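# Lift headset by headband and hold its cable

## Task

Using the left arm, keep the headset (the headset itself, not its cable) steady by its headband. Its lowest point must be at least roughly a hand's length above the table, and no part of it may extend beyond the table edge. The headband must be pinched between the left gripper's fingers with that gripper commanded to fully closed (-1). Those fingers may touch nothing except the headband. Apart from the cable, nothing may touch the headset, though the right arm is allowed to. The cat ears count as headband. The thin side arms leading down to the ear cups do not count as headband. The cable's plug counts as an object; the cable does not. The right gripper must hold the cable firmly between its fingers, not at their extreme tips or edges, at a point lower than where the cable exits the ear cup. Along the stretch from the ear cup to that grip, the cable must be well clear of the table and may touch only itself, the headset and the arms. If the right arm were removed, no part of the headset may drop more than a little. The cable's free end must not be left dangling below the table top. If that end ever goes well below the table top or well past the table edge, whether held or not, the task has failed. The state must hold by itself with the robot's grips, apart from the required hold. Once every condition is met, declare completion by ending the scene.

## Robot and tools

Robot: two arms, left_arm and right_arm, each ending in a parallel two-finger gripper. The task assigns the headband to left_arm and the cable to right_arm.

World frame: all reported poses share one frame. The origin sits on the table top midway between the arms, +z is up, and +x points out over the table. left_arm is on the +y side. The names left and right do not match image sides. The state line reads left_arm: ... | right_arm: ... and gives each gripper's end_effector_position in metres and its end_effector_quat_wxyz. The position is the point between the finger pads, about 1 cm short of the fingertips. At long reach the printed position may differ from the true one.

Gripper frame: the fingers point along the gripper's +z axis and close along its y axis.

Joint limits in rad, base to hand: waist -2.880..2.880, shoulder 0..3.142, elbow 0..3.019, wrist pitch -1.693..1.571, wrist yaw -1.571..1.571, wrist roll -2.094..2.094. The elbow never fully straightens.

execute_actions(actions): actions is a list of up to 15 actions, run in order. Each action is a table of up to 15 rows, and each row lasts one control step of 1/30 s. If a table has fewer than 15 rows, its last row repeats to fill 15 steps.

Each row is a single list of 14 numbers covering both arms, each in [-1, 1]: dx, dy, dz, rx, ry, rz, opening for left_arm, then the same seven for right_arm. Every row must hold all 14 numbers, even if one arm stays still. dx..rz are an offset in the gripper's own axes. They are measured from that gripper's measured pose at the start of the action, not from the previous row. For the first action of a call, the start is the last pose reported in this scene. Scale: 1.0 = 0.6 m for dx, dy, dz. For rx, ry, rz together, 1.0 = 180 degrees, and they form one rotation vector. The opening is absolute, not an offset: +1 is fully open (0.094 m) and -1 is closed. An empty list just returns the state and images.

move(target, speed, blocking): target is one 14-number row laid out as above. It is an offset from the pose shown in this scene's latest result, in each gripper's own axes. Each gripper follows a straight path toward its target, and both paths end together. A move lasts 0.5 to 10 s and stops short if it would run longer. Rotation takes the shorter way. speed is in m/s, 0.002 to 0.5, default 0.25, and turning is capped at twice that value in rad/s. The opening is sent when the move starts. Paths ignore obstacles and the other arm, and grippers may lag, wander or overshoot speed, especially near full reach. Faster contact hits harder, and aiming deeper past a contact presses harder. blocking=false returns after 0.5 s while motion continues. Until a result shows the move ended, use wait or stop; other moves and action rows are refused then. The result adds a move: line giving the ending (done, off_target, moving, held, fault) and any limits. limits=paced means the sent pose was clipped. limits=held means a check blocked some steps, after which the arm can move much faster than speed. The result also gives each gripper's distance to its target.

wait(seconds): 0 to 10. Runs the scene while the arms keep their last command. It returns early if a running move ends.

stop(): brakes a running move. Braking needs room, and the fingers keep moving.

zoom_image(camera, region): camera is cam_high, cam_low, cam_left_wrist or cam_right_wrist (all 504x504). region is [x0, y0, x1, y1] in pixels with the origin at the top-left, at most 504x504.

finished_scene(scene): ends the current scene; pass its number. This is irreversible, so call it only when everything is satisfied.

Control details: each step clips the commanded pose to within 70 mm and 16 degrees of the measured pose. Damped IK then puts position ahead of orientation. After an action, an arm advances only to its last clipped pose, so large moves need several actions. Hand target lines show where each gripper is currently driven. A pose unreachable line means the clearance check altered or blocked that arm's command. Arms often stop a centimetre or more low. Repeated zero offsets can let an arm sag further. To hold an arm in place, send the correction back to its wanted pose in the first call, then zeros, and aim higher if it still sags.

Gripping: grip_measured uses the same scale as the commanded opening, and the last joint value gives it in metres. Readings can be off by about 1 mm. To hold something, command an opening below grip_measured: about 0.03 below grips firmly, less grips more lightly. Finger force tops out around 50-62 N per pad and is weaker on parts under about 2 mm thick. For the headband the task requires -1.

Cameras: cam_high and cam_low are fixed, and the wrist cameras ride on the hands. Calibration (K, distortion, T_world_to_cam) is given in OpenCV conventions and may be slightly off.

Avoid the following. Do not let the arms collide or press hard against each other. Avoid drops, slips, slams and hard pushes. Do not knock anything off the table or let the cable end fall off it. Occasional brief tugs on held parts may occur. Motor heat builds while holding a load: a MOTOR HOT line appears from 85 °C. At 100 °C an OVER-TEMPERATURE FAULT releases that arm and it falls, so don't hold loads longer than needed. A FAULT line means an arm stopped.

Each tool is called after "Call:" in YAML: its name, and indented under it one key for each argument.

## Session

Call:
execute_actions:
  actions: []

Scene clock: 0.00 s.
left_arm: end_effector_position=(+0.5131, +0.0875, +0.1527) grip_measured=+1.000 end_effector_quat_wxyz=(+0.150, -0.621, +0.769, +0.017) | right_arm: end_effector_position=(+0.7034, -0.1567, +0.1735) grip_measured=+1.000 end_effector_quat_wxyz=(+0.068, +0.041, +0.979, +0.190)
Joint positions: left_arm=[-0.472  1.733  1.46  -1.184 -0.281 -1.749  0.094] | right_arm=[ 0.149  2.072  2.002 -1.264 -0.334  0.332  0.094]
Joint velocities: left_arm=[ 0.005 -0.015  0.012 -0.012  0.007  0.066  0.   ] | right_arm=[-0.005 -0.015 -0.002  0.002  0.066  0.051  0.   ]
Motor temperatures (°C, as the motors report them): left_arm=[29 27 33 27 26 27] | right_arm=[28 30 29 27 28 26]
Hand target (left_arm): +0.520, +0.085, +0.156; +0.152, -0.621, +0.769, +0.012
Hand target (right_arm): +0.710, -0.155, +0.190; +0.085, +0.037, +0.976, +0.195
camera_calibration (this result's frames):
cam_left_wrist: T_world_to_cam=[[0.959258, -0.230072, 0.163984, -0.497576], [-0.275386, -0.891095, 0.36071, 0.168139], [0.0631367, -0.391173, -0.918149, 0.264292], [0, 0, 0, 1]] pos_world=[0.50692, 0.138733, 0.263605]
cam_right_wrist: T_world_to_cam=[[-0.0476087, -0.919633, -0.389883, -0.0429934], [-0.894714, -0.134277, 0.425978, 0.540035], [-0.444096, 0.369114, -0.816415, 0.633025], [0, 0, 0, 1]] pos_world=[0.762254, -0.200682, 0.270006]

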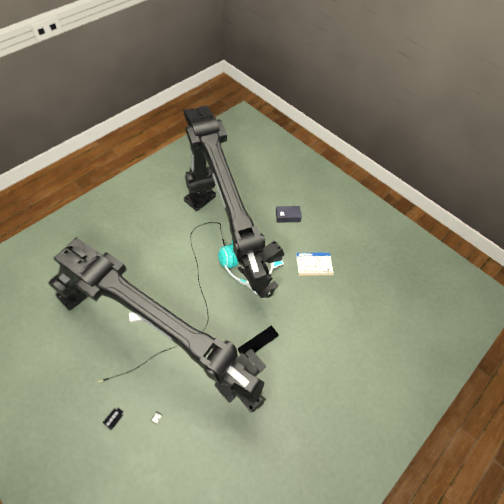

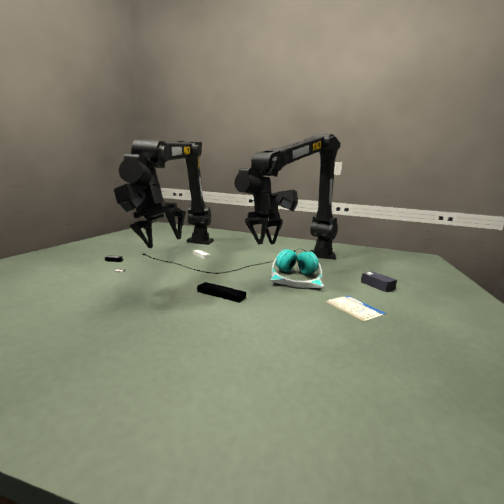

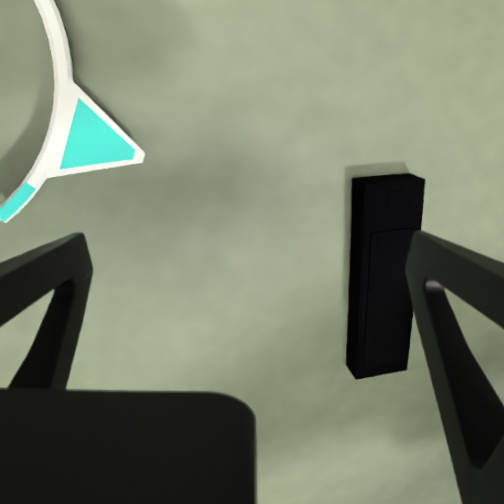

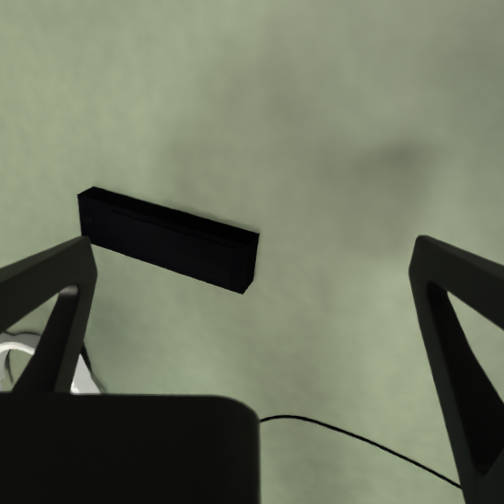

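Call:
move:
  target: [-0.1,0.137,0.157,-0.102,0.079,-0.096,0.2, 0.505,0.015,-0.058,-0.19,-0.241,-0.382,1]
  speed: 0.35

Scene clock: 19.53 s.
left_arm: end_effector_position=(+0.4712, +0.1787, +0.0792) grip_measured=+0.202 end_effector_quat_wxyz=(+0.036, +0.735, -0.677, -0.018) | right_arm: end_effector_position=(+0.4041, -0.1347, +0.1653) grip_measured=+1.000 end_effector_quat_wxyz=(+0.484, -0.442, +0.666, +0.357)
Joint positions: left_arm=[-0.219  1.754  1.304 -1.191  0.039 -1.806  0.056] | right_arm=[ 0.149  1.295  0.528  0.269 -0.953 -0.367  0.094]
Joint velocities: left_arm=[-0.005 -0.005 -0.002 -0.017 -0.066 -0.066 -0.001] | right_arm=[-0.024 -0.015 -0.002 -0.002 -0.022  0.022  0.   ]
Motor temperatures (°C, as the motors report them): left_arm=[29 27 35 27 26 27] | right_arm=[28 32 32 27 28 26]
Hand target (left_arm): +0.465, +0.181, +0.065; +0.048, +0.742, -0.668, -0.035
Hand target (right_arm): +0.402, -0.131, +0.172; +0.497, -0.454, +0.651, +0.352
Off the commanded pose (left_arm): 0.016 m, 3 deg.
Off the commanded pose (right_arm): 0.011 m, 3 deg.
move: off_target (left_arm, right_arm)
camera_calibration (this result's frames):
cam_left_wrist: T_world_to_cam=[[0.993989, 0.0812412, -0.0733923, -0.477612], [0.109148, -0.787729, 0.606275, 0.0452816], [-0.00855874, -0.610641, -0.791861, 0.298091], [0, 0, 0, 1]] pos_world=[0.472349, 0.256498, 0.173541]
cam_right_wrist: T_world_to_cam=[[0.938831, -0.341043, -0.0478113, -0.417449], [-0.293729, -0.720525, -0.628146, 0.131129], [0.179775, 0.603767, -0.776625, 0.258184], [0, 0, 0, 1]] pos_world=[0.384015, -0.203769, 0.262922]

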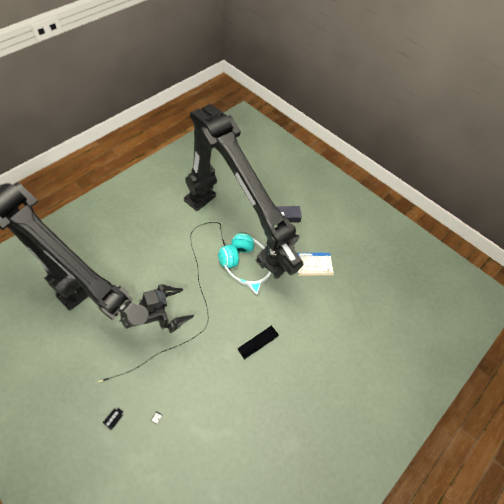

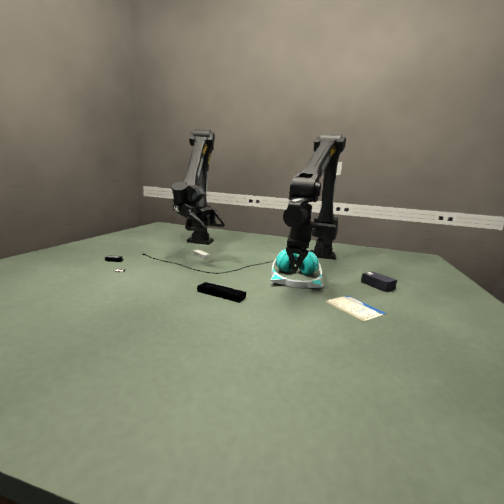

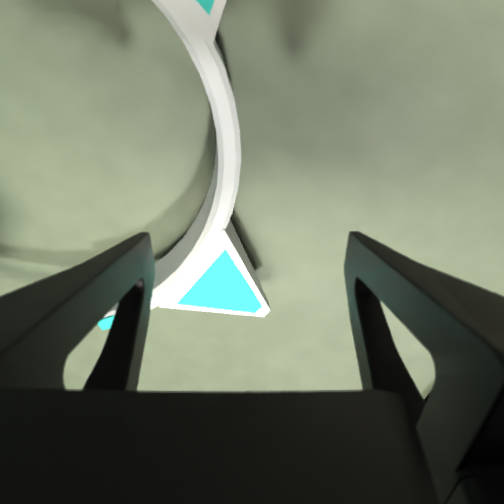

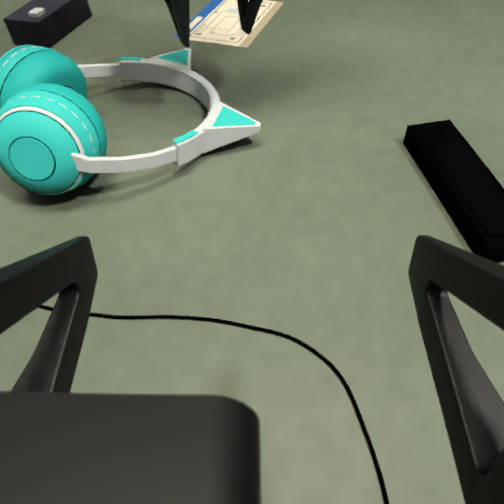

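Call:
move:
  target: [-0.02,0.016,0.125,-0.015,0,-0.008,0.0, -0.012,0,0,0,-0.01,0,1]
  speed: 0.07

Scene clock: 27.27 s.
left_arm: end_effector_position=(+0.4589, +0.1839, +0.0184) grip_measured=+0.002 end_effector_quat_wxyz=(+0.045, +0.738, -0.673, -0.026) | right_arm: end_effector_position=(+0.4056, -0.1336, +0.1707) grip_measured=+1.000 end_effector_quat_wxyz=(+0.490, -0.437, +0.661, +0.363)
Joint positions: left_arm=[-0.21   1.819  1.211 -1.057  0.045 -1.806  0.047] | right_arm=[ 0.149  1.295  0.528  0.301 -0.96  -0.338  0.094]
Joint velocities: left_arm=[-0.005  0.005  0.007  0.022 -0.081 -0.051  0.001] | right_arm=[-0.005 -0.015 -0.002  0.002  0.007  0.022  0.   ]
Motor temperatures (°C, as the motors report them): left_arm=[29 28 35 27 26 27] | right_arm=[28 31 32 27 28 26]
Hand target (left_arm): +0.456, +0.188, +0.005; +0.053, +0.743, -0.667, -0.034
Hand target (right_arm): +0.405, -0.133, +0.172; +0.494, -0.436, +0.658, +0.364
Off the commanded pose (left_arm): 0.015 m, 2 deg.
Off the commanded pose (right_arm): 0.002 m, 1 deg.
move: off_target (left_arm)
camera_calibration (this result's frames):
cam_left_wrist: T_world_to_cam=[[0.991072, 0.0906102, -0.0978085, -0.4702], [0.13152, -0.784821, 0.605606, 0.0767551], [-0.021888, -0.613063, -0.789731, 0.259498], [0, 0, 0, 1]] pos_world=[0.461587, 0.261932, 0.11246]
cam_right_wrist: T_world_to_cam=[[0.938607, -0.341172, -0.0511675, -0.417523], [-0.292247, -0.707507, -0.643448, 0.139473], [0.183325, 0.618899, -0.763778, 0.259864], [0, 0, 0, 1]] pos_world=[0.385011, -0.204599, 0.266859]

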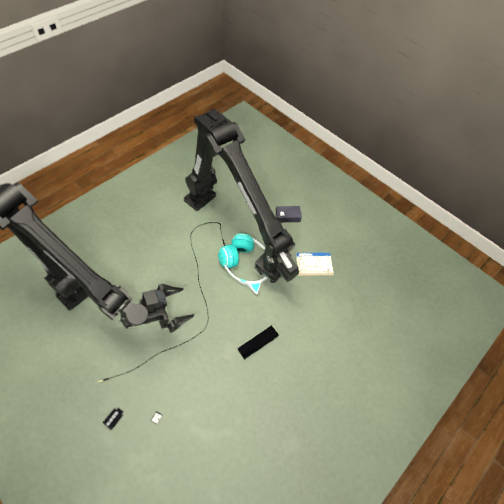

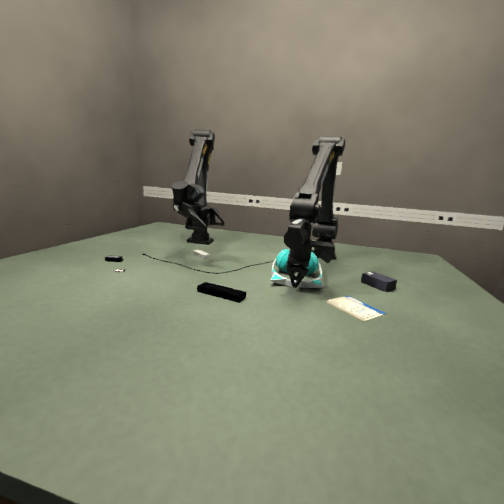

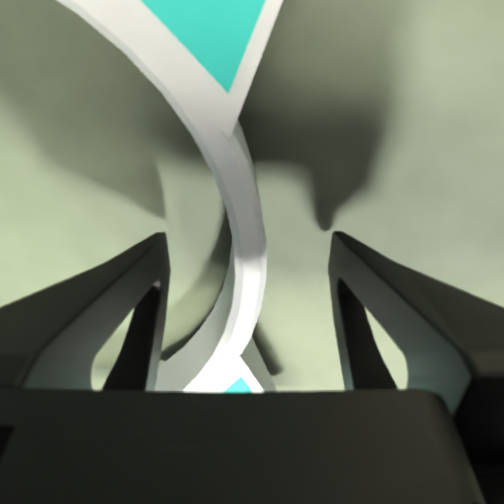

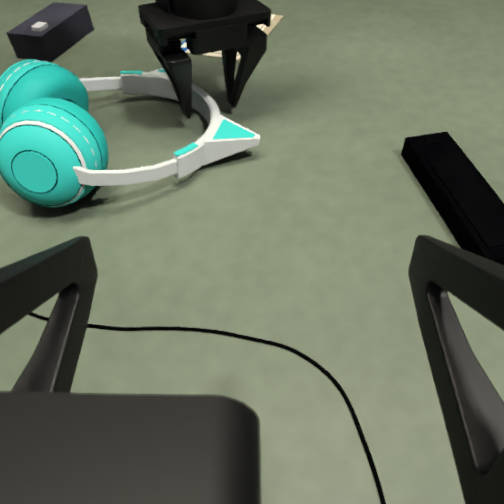

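Call:
move:
  target: [-0.014,0.004,0.04,-0.008,0,-0.006,-0.3, 0,0,0,0,0,0,1]
  speed: 0.04

Scene clock: 30.00 s.
left_arm: end_effector_position=(+0.4580, +0.1869, +0.0100) grip_measured=-0.298 end_effector_quat_wxyz=(+0.045, +0.740, -0.670, -0.025) | right_arm: end_effector_position=(+0.4056, -0.1336, +0.1707) grip_measured=+1.000 end_effector_quat_wxyz=(+0.490, -0.437, +0.662, +0.363)
Joint positions: left_arm=[-0.203  1.827  1.197 -1.032  0.046 -1.806  0.033] | right_arm=[ 0.149  1.295  0.528  0.301 -0.96  -0.337  0.094]
Joint velocities: left_arm=[-0.015 -0.005  0.002  0.007 -0.051 -0.022 -0.001] | right_arm=[ 0.005 -0.005  0.002  0.007 -0.081  0.022  0.   ]
Motor temperatures (°C, as the motors report them): left_arm=[29 28 35 27 26 27] | right_arm=[28 31 32 27 28 26]
Hand target (left_arm): +0.453, +0.191, -0.005; +0.054, +0.744, -0.665, -0.035
Hand target (right_arm): +0.406, -0.134, +0.171; +0.490, -0.437, +0.661, +0.363
Off the commanded pose (left_arm): 0.017 m, 2 deg.
Off the commanded pose (right_arm): 0.000 m, 0 deg.
move: off_target (left_arm)
camera_calibration (this result's frames):
cam_left_wrist: T_world_to_cam=[[0.990694, 0.0969956, -0.0954891, -0.47142], [0.135182, -0.783029, 0.607117, 0.0823045], [-0.0158831, -0.614375, -0.788854, 0.252177], [0, 0, 0, 1]] pos_world=[0.459912, 0.265104, 0.103947]
cam_right_wrist: T_world_to_cam=[[0.938504, -0.341343, -0.0519037, -0.417378], [-0.292832, -0.707287, -0.643424, 0.139735], [0.182918, 0.619055, -0.763748, 0.260046], [0, 0, 0, 1]] pos_world=[0.385063, -0.204619, 0.266855]

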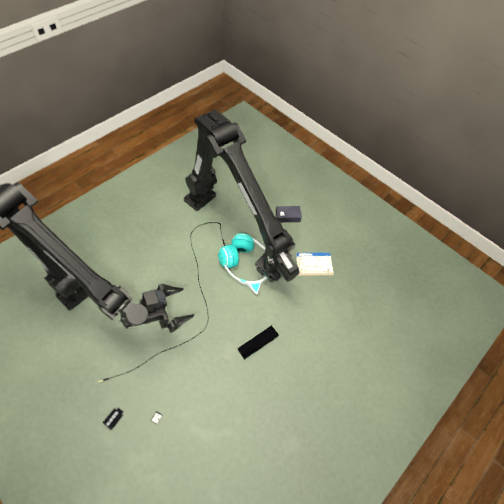

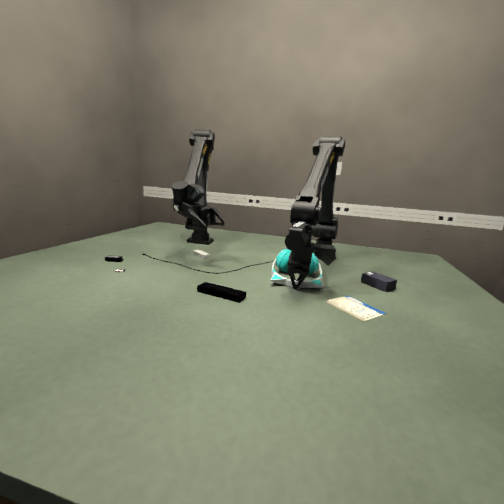

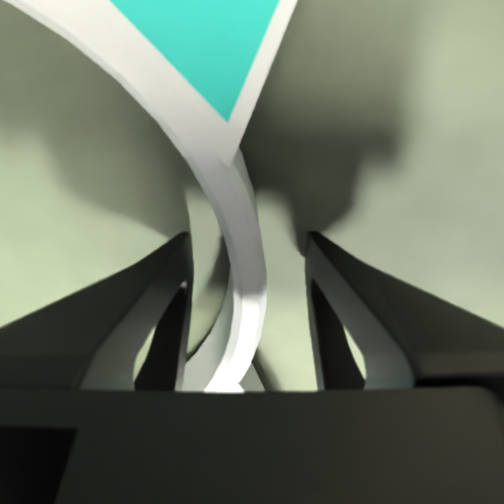

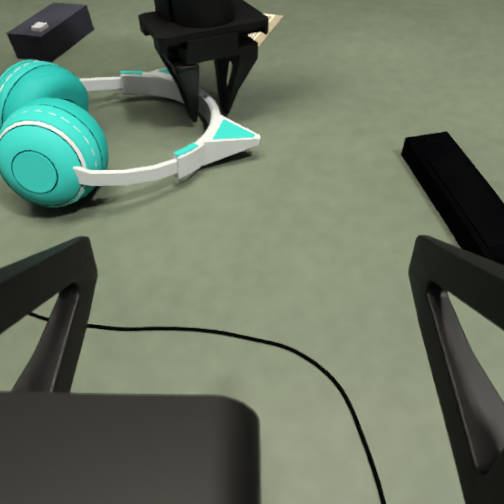

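Call:
execute_actions:
  actions:
    - [[0,0,0.01,0,0,0,-0.4,0,0,0,0,0,0,1],[0,0,0.01,0,0,0,-0.5,0,0,0,0,0,0,1],[0,0,0.01,0,0,0,-0.6,0,0,0,0,0,0,1],[0,0,0.01,0,0,0,-0.65,0,0,0,0,0,0,1],[0,0,0.01,0,0,0,-0.7,0,0,0,0,0,0,1],[0,0,0.01,0,0,0,-0.75,0,0,0,0,0,0,1],[0,0,0.01,0,0,0,-0.8,0,0,0,0,0,0,1],[0,0,0.01,0,0,0,-0.85,0,0,0,0,0,0,1],[0,0,0.01,0,0,0,-0.9,0,0,0,0,0,0,1],[0,0,0.01,0,0,0,-1,0,0,0,0,0,0,1]]

Scene clock: 36.40 s.
left_arm: end_effector_position=(+0.4591, +0.1867, +0.0097) grip_measured=-0.822 end_effector_quat_wxyz=(+0.043, +0.740, -0.670, -0.023) | right_arm: end_effector_position=(+0.4056, -0.1336, +0.1707) grip_measured=+1.000 end_effector_quat_wxyz=(+0.490, -0.437, +0.662, +0.363)
Joint positions: left_arm=[-0.203  1.827  1.197 -1.027  0.046 -1.806  0.008] | right_arm=[ 0.149  1.295  0.528  0.301 -0.96  -0.337  0.094]
Joint velocities: left_arm=[ 0.005  0.005 -0.007 -0.002  0.081 -0.051 -0.001] | right_arm=[ 0.015 -0.024 -0.017  0.007 -0.007 -0.022  0.   ]
Motor temperatures (°C, as the motors report them): left_arm=[29 28 35 27 26 27] | right_arm=[28 31 31 27 28 26]
Hand target (left_arm): +0.457, +0.187, +0.004; +0.045, +0.740, -0.670, -0.025
Hand target (right_arm): +0.406, -0.134, +0.171; +0.490, -0.437, +0.662, +0.363
Off the commanded pose (left_arm): 0.006 m, 0 deg.
Off the commanded pose (right_arm): 0.000 m, 0 deg.
camera_calibration (this result's frames):
cam_left_wrist: T_world_to_cam=[[0.991151, 0.0969321, -0.0906879, -0.472778], [0.132196, -0.782614, 0.608308, 0.0834511], [-0.0120091, -0.614914, -0.788503, 0.250239], [0, 0, 0, 1]] pos_world=[0.460568, 0.265013, 0.103675]
cam_right_wrist: T_world_to_cam=[[0.938504, -0.341343, -0.0519037, -0.417378], [-0.292832, -0.707287, -0.643424, 0.139735], [0.182918, 0.619055, -0.763748, 0.260046], [0, 0, 0, 1]] pos_world=[0.385063, -0.204619, 0.266855]

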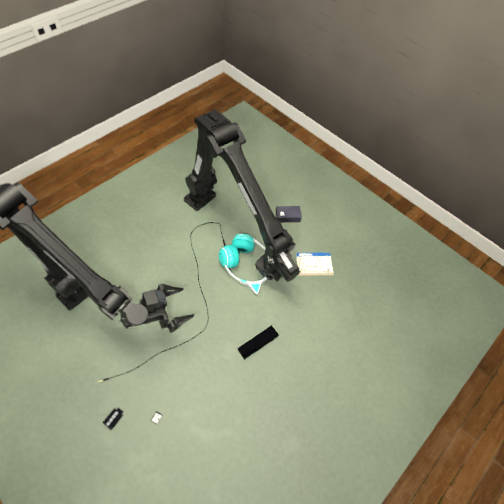

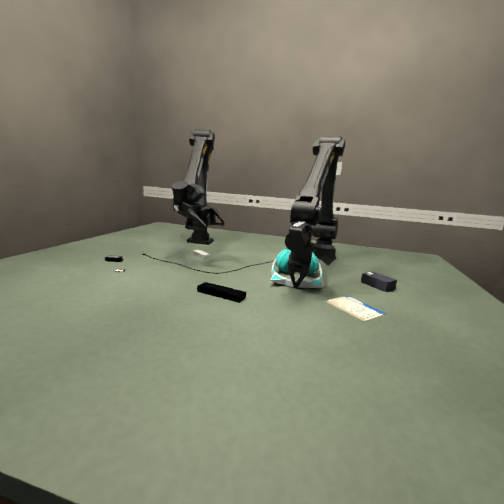

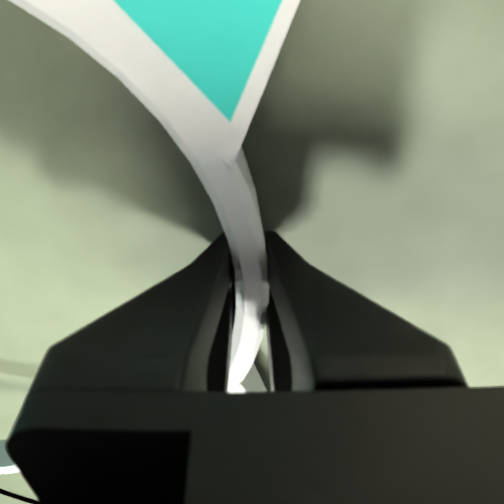

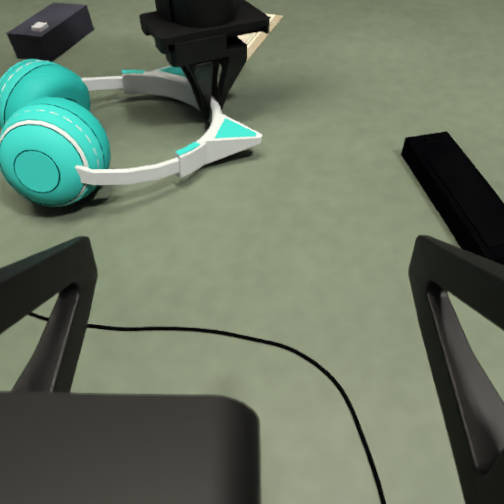

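Call:
move:
  target: [0.098,-0.07,-0.74,0.2,0,0.04,-1, -0.02,0.16,0,0,0,0,1]
  speed: 0.15

Scene clock: 45.17 s.
left_arm: end_effector_position=(+0.5368, +0.1509, +0.4275) grip_measured=-0.827 end_effector_quat_wxyz=(-0.179, +0.683, -0.687, +0.171) | right_arm: end_effector_position=(+0.3242, -0.0998, +0.1897) grip_measured=+1.000 end_effector_quat_wxyz=(+0.499, -0.437, +0.658, +0.356)
Joint positions: left_arm=[-0.3    1.547  1.903 -1.44  -0.12  -1.771  0.008] | right_arm=[ 0.35   1.019  0.371  0.296 -0.763 -0.215  0.094]
Joint velocities: left_arm=[-0.005  0.005  0.017  0.002 -0.037  0.051 -0.001] | right_arm=[-0.015 -0.005 -0.007 -0.002  0.037 -0.037  0.   ]
Motor temperatures (°C, as the motors report them): left_arm=[29 28 36 27 26 27] | right_arm=[28 31 31 27 28 26]
Hand target (left_arm): +0.541, +0.145, +0.448; -0.190, +0.672, -0.691, +0.185
Hand target (right_arm): +0.317, -0.097, +0.187; +0.490, -0.437, +0.662, +0.362
Off the commanded pose (left_arm): 0.024 m, 2 deg.
Off the commanded pose (right_arm): 0.008 m, 1 deg.
move: off_target (left_arm)
camera_calibration (this result's frames):
cam_left_wrist: T_world_to_cam=[[0.875486, -0.0073737, 0.483186, -0.675944], [-0.287344, -0.81186, 0.508249, 0.0633915], [0.388532, -0.583806, -0.712891, 0.306491], [0, 0, 0, 1]] pos_world=[0.490914, 0.225412, 0.512883]
cam_right_wrist: T_world_to_cam=[[0.935548, -0.351761, -0.0318442, -0.332423], [-0.286601, -0.703361, -0.650494, 0.151726], [0.20642, 0.617695, -0.758843, 0.259853], [0, 0, 0, 1]] pos_world=[0.300843, -0.170725, 0.285299]

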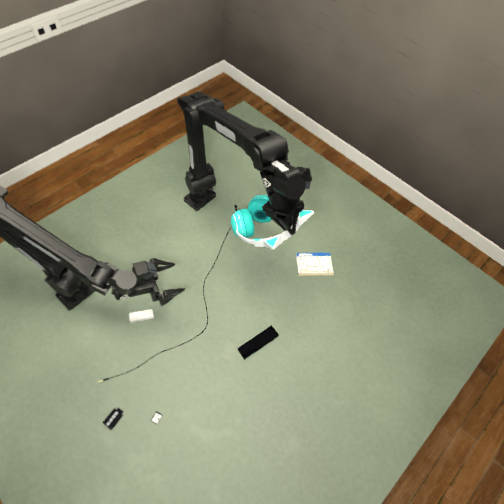

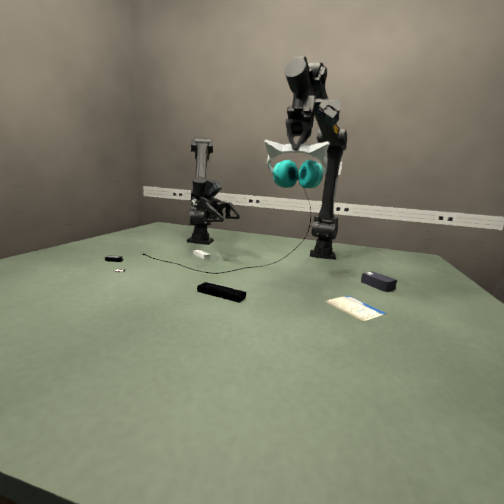

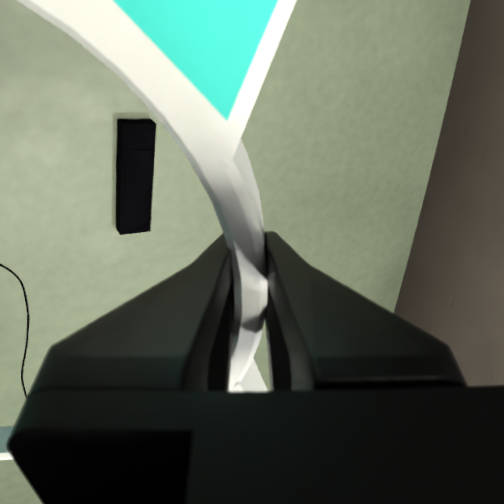

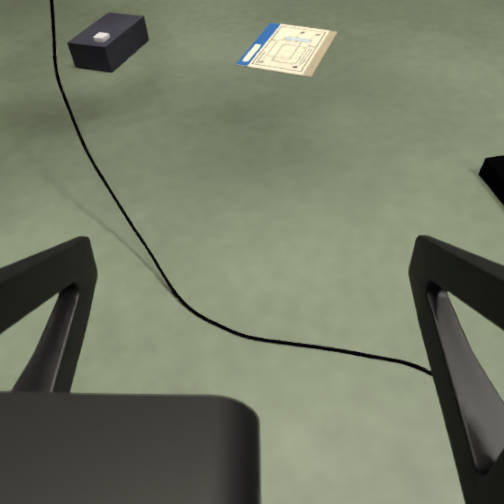

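Call:
move:
  target: [0.008,-0.022,-0.027,0.01,0,0,-1, -0.075,0.263,0.363,0,-0.02,0,1]
  speed: 0.2

Call:
zoom_image:
  camera: "cam_low"
  region: [240, 140, 360, 270]

Scene clock: 53.93 s.
left_arm: end_effector_position=(+0.5354, +0.1525, +0.4268) grip_measured=-0.827 end_effector_quat_wxyz=(-0.180, +0.684, -0.687, +0.166) | right_arm: end_effector_position=(+0.2512, +0.1473, +0.1583) grip_measured=+1.000 end_effector_quat_wxyz=(+0.501, -0.439, +0.658, +0.351)
Joint positions: left_arm=[-0.3    1.547  1.903 -1.447 -0.129 -1.771  0.008] | right_arm=[ 1.081  1.51   0.638  0.618 -0.056  0.008  0.094]
Joint velocities: left_arm=[ 0.005 -0.005 -0.017 -0.017 -0.022 -0.022 -0.   ] | right_arm=[ 0.005 -0.005  0.007 -0.002 -0.007  0.051  0.   ]
Motor temperatures (°C, as the motors report them): left_arm=[29 28 37 27 26 27] | right_arm=[28 30 32 27 28 26]
Hand target (left_arm): +0.539, +0.146, +0.448; -0.190, +0.680, -0.684, +0.182
Hand target (right_arm): +0.255, +0.165, +0.183; +0.519, -0.427, +0.642, +0.369
Off the commanded pose (left_arm): 0.023 m, 2 deg.
Off the commanded pose (right_arm): 0.032 m, 4 deg.
move: off_target (left_arm, right_arm)
camera_calibration (this result's frames):
cam_left_wrist: T_world_to_cam=[[0.87825, -0.0086162, 0.478124, -0.673498], [-0.281602, -0.817411, 0.502534, 0.0648507], [0.386494, -0.575991, -0.720317, 0.310527], [0, 0, 0, 1]] pos_world=[0.489745, 0.226068, 0.513104]
cam_right_wrist: T_world_to_cam=[[0.934589, -0.355089, -0.0213406, -0.179133], [-0.283092, -0.706084, -0.64908, 0.283512], [0.215413, 0.612664, -0.760421, 0.0971839], [0, 0, 0, 1]] pos_world=[0.226741, 0.0770338, 0.2541]

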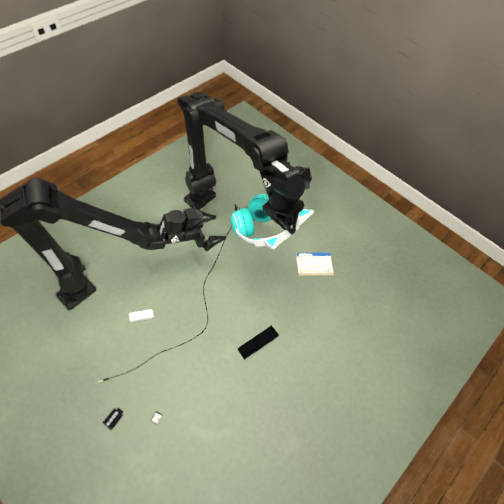

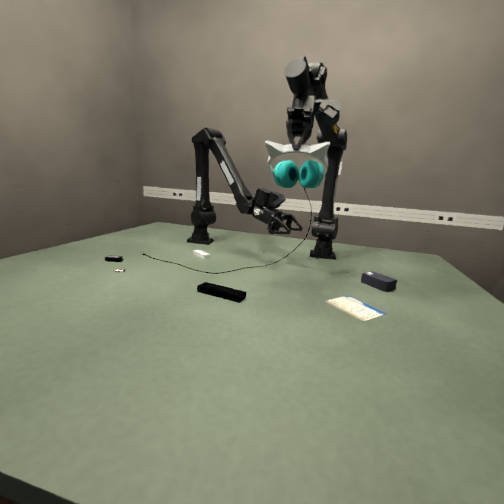

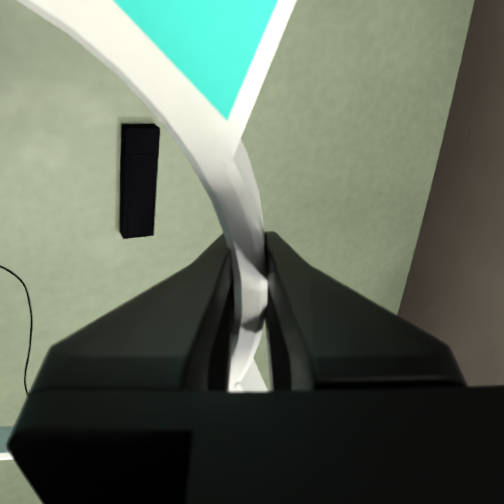

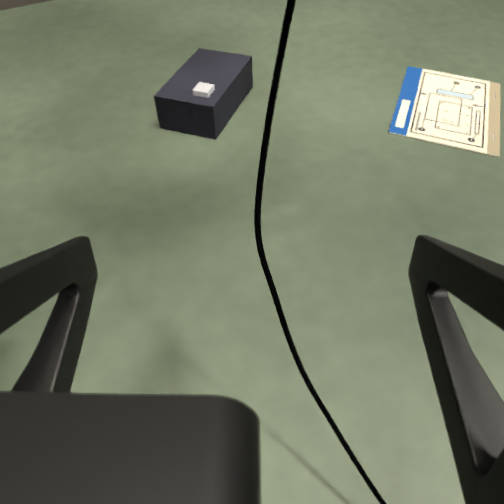

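Region (240, 140, 360, 270) of cam_low's 504x504 image, scaled by 3.877, with more detail than that image has; it fills the left 465 columns of this view, and the rest is white.

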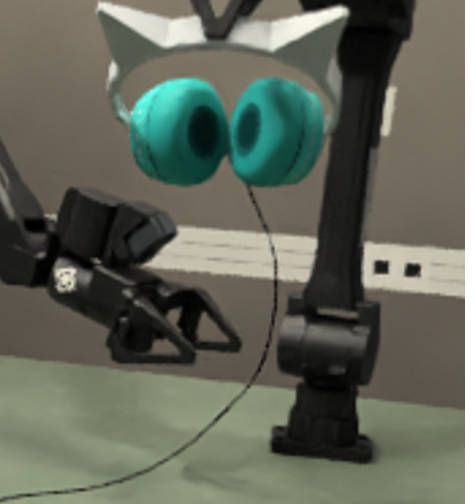

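Call:
move:
  target: [0.008,-0.022,-0.027,0.01,0.004,0,-1, -0.118,-0.01,0.125,0,-0.02,0,0]
  speed: 0.1

Call:
zoom_image:
  camera: "cam_low"
  region: [260, 160, 350, 260]

Scene clock: 58.17 s.
left_arm: end_effector_position=(+0.5346, +0.1526, +0.4264) grip_measured=-0.827 end_effector_quat_wxyz=(-0.179, +0.685, -0.687, +0.165) | right_arm: end_effector_position=(+0.2817, +0.2142, +0.1948) grip_measured=+0.003 end_effector_quat_wxyz=(+0.516, -0.432, +0.646, +0.360)
Joint positions: left_arm=[-0.3    1.547  1.903 -1.451 -0.129 -1.771  0.008] | right_arm=[ 1.081  1.608  0.859  0.539 -0.056  0.009  0.047]
Joint velocities: left_arm=[-0.005  0.015 -0.007  0.007 -0.022 -0.037  0.   ] | right_arm=[ 0.005  0.005 -0.002 -0.022 -0.022 -0.037 -0.003]
Motor temperatures (°C, as the motors report them): left_arm=[29 28 38 27 26 27] | right_arm=[28 31 32 27 28 26]
Hand target (left_arm): +0.538, +0.148, +0.447; -0.187, +0.680, -0.685, +0.181
Hand target (right_arm): +0.290, +0.228, +0.208; +0.522, -0.428, +0.642, +0.365
Off the commanded pose (left_arm): 0.022 m, 2 deg.
Off the commanded pose (right_arm): 0.022 m, 1 deg.
move: off_target (left_arm, right_arm)
camera_calibration (this result's frames):
cam_left_wrist: T_world_to_cam=[[0.880018, -0.00903948, 0.474855, -0.67207], [-0.279737, -0.817857, 0.502849, 0.0639334], [0.383818, -0.57535, -0.722258, 0.312802], [0, 0, 0, 1]] pos_world=[0.489259, 0.226184, 0.512911]
cam_right_wrist: T_world_to_cam=[[0.935109, -0.353812, -0.0197027, -0.183819], [-0.271407, -0.67935, -0.681778, 0.360425], [0.227836, 0.642884, -0.731294, 0.0616955], [0, 0, 0, 1]] pos_world=[0.255656, 0.140154, 0.287225]

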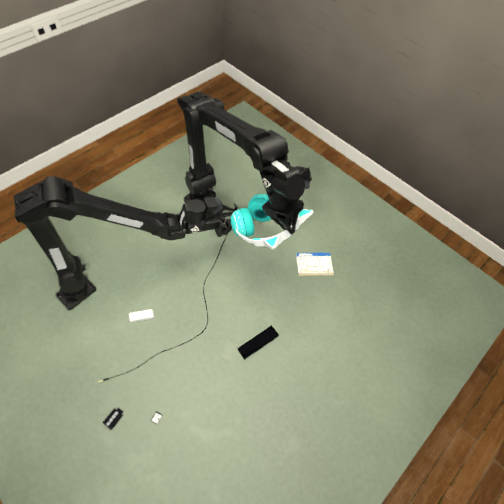

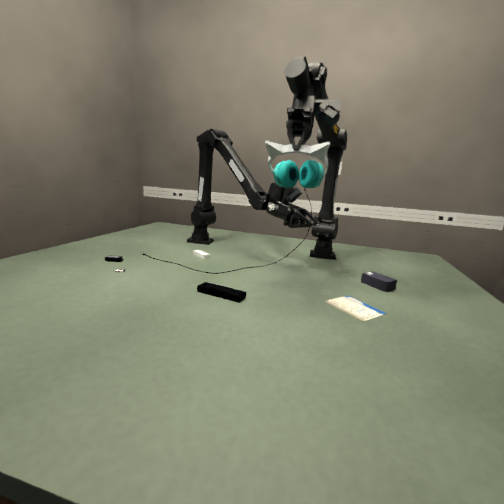

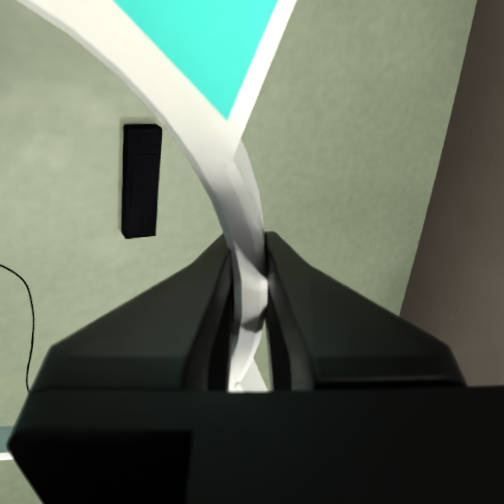

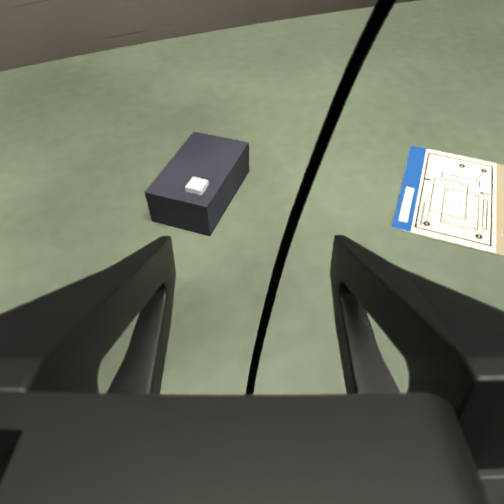

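Region (260, 160, 350, 260) of cam_low's 504x504 image, scaled by 5.040, with more detail than that image has; it fills the left 454 columns of this view, and the rest is white.

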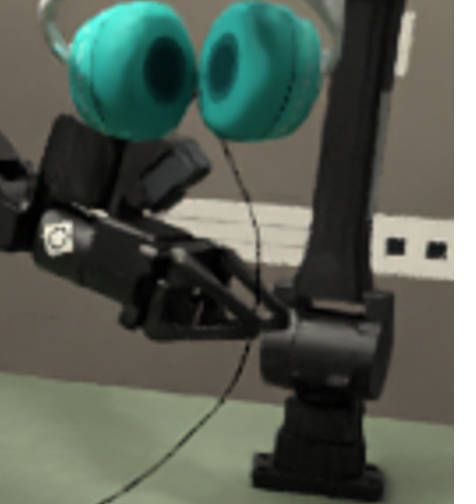

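Call:
move:
  target: [0.008,-0.022,-0.027,0.01,0.004,0,-1, -0.025,0,0.012,0,-0.005,0,-1]
  speed: 0.1

Call:
zoom_image:
  camera: "cam_low"
  region: [270, 175, 335, 245]

Call:
zoom_image:
  camera: "cam_high"
  region: [170, 170, 320, 270]

Scene clock: 61.97 s.
left_arm: end_effector_position=(+0.5338, +0.1528, +0.4260) grip_measured=-0.827 end_effector_quat_wxyz=(-0.178, +0.685, -0.688, +0.163) | right_arm: end_effector_position=(+0.2817, +0.2142, +0.1948) grip_measured=-0.961 end_effector_quat_wxyz=(+0.516, -0.432, +0.646, +0.360)
Joint positions: left_arm=[-0.3    1.547  1.903 -1.455 -0.129 -1.771  0.008] | right_arm=[ 1.081  1.608  0.859  0.539 -0.056  0.009  0.002]
Joint velocities: left_arm=[-0.015 -0.015  0.007  0.022 -0.095  0.022 -0.001] | right_arm=[-0.005 -0.005 -0.002 -0.022  0.007 -0.007  0.   ]
Motor temperatures (°C, as the motors report them): left_arm=[29 28 38 27 26 27] | right_arm=[28 31 33 27 28 26]
Hand target (left_arm): +0.538, +0.148, +0.446; -0.186, +0.680, -0.686, +0.180
Hand target (right_arm): +0.285, +0.223, +0.208; +0.521, -0.429, +0.642, +0.364
Off the commanded pose (left_arm): 0.022 m, 2 deg.
Off the commanded pose (right_arm): 0.017 m, 1 deg.
move: off_target (left_arm, right_arm)
camera_calibration (this result's frames):
cam_left_wrist: T_world_to_cam=[[0.881773, -0.00945985, 0.471579, -0.670634], [-0.277871, -0.818304, 0.503156, 0.0630204], [0.381135, -0.574708, -0.724187, 0.315072], [0, 0, 0, 1]] pos_world=[0.488774, 0.2263, 0.512719]
cam_right_wrist: T_world_to_cam=[[0.935109, -0.353812, -0.0197027, -0.183819], [-0.271407, -0.67935, -0.681778, 0.360425], [0.227836, 0.642884, -0.731294, 0.0616955], [0, 0, 0, 1]] pos_world=[0.255656, 0.140154, 0.287225]

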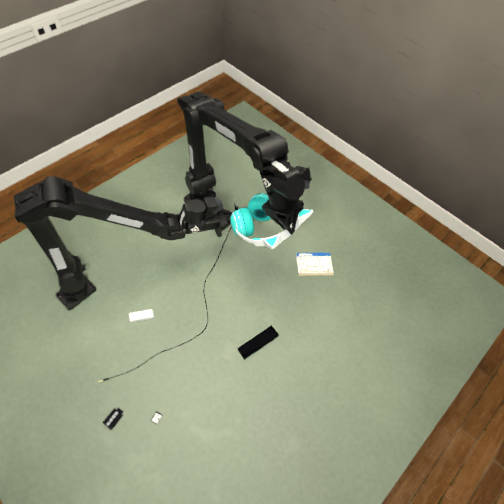

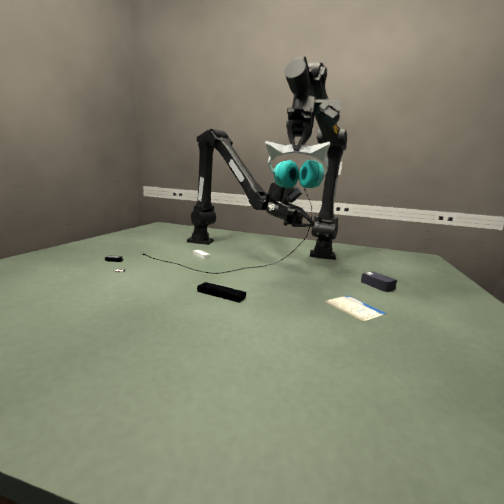

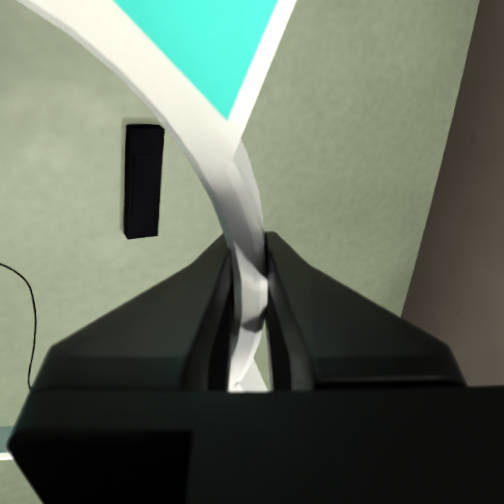

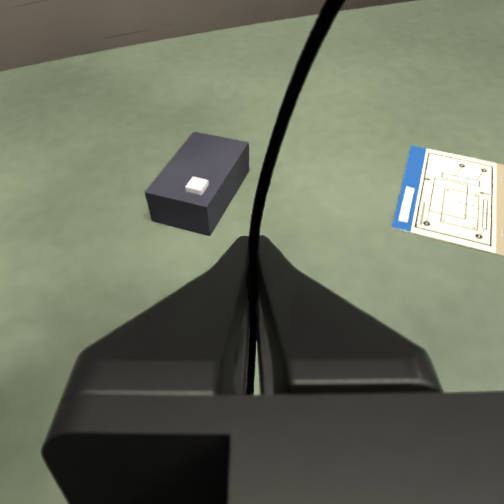

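Region (270, 175, 335, 245) of cam_low's 504x504 image, scaled by 7.200, with more detail than that image has; it fills the left 468 columns of this view, and the rest is white.

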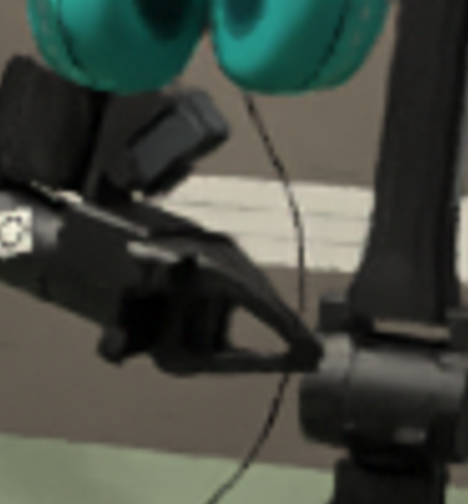

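Region (170, 170, 320, 270) of cam_high's 504x504 image, scaled by 3.360, with more detail than that image has.

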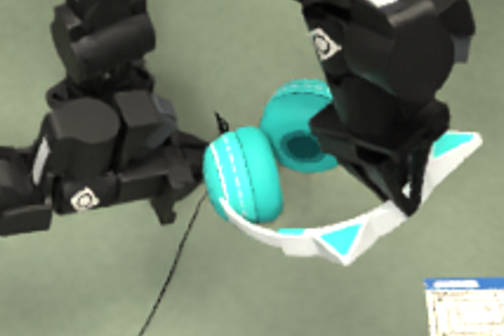

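Call:
finished_scene:
  scene: 2

The scene is finished: the task was done.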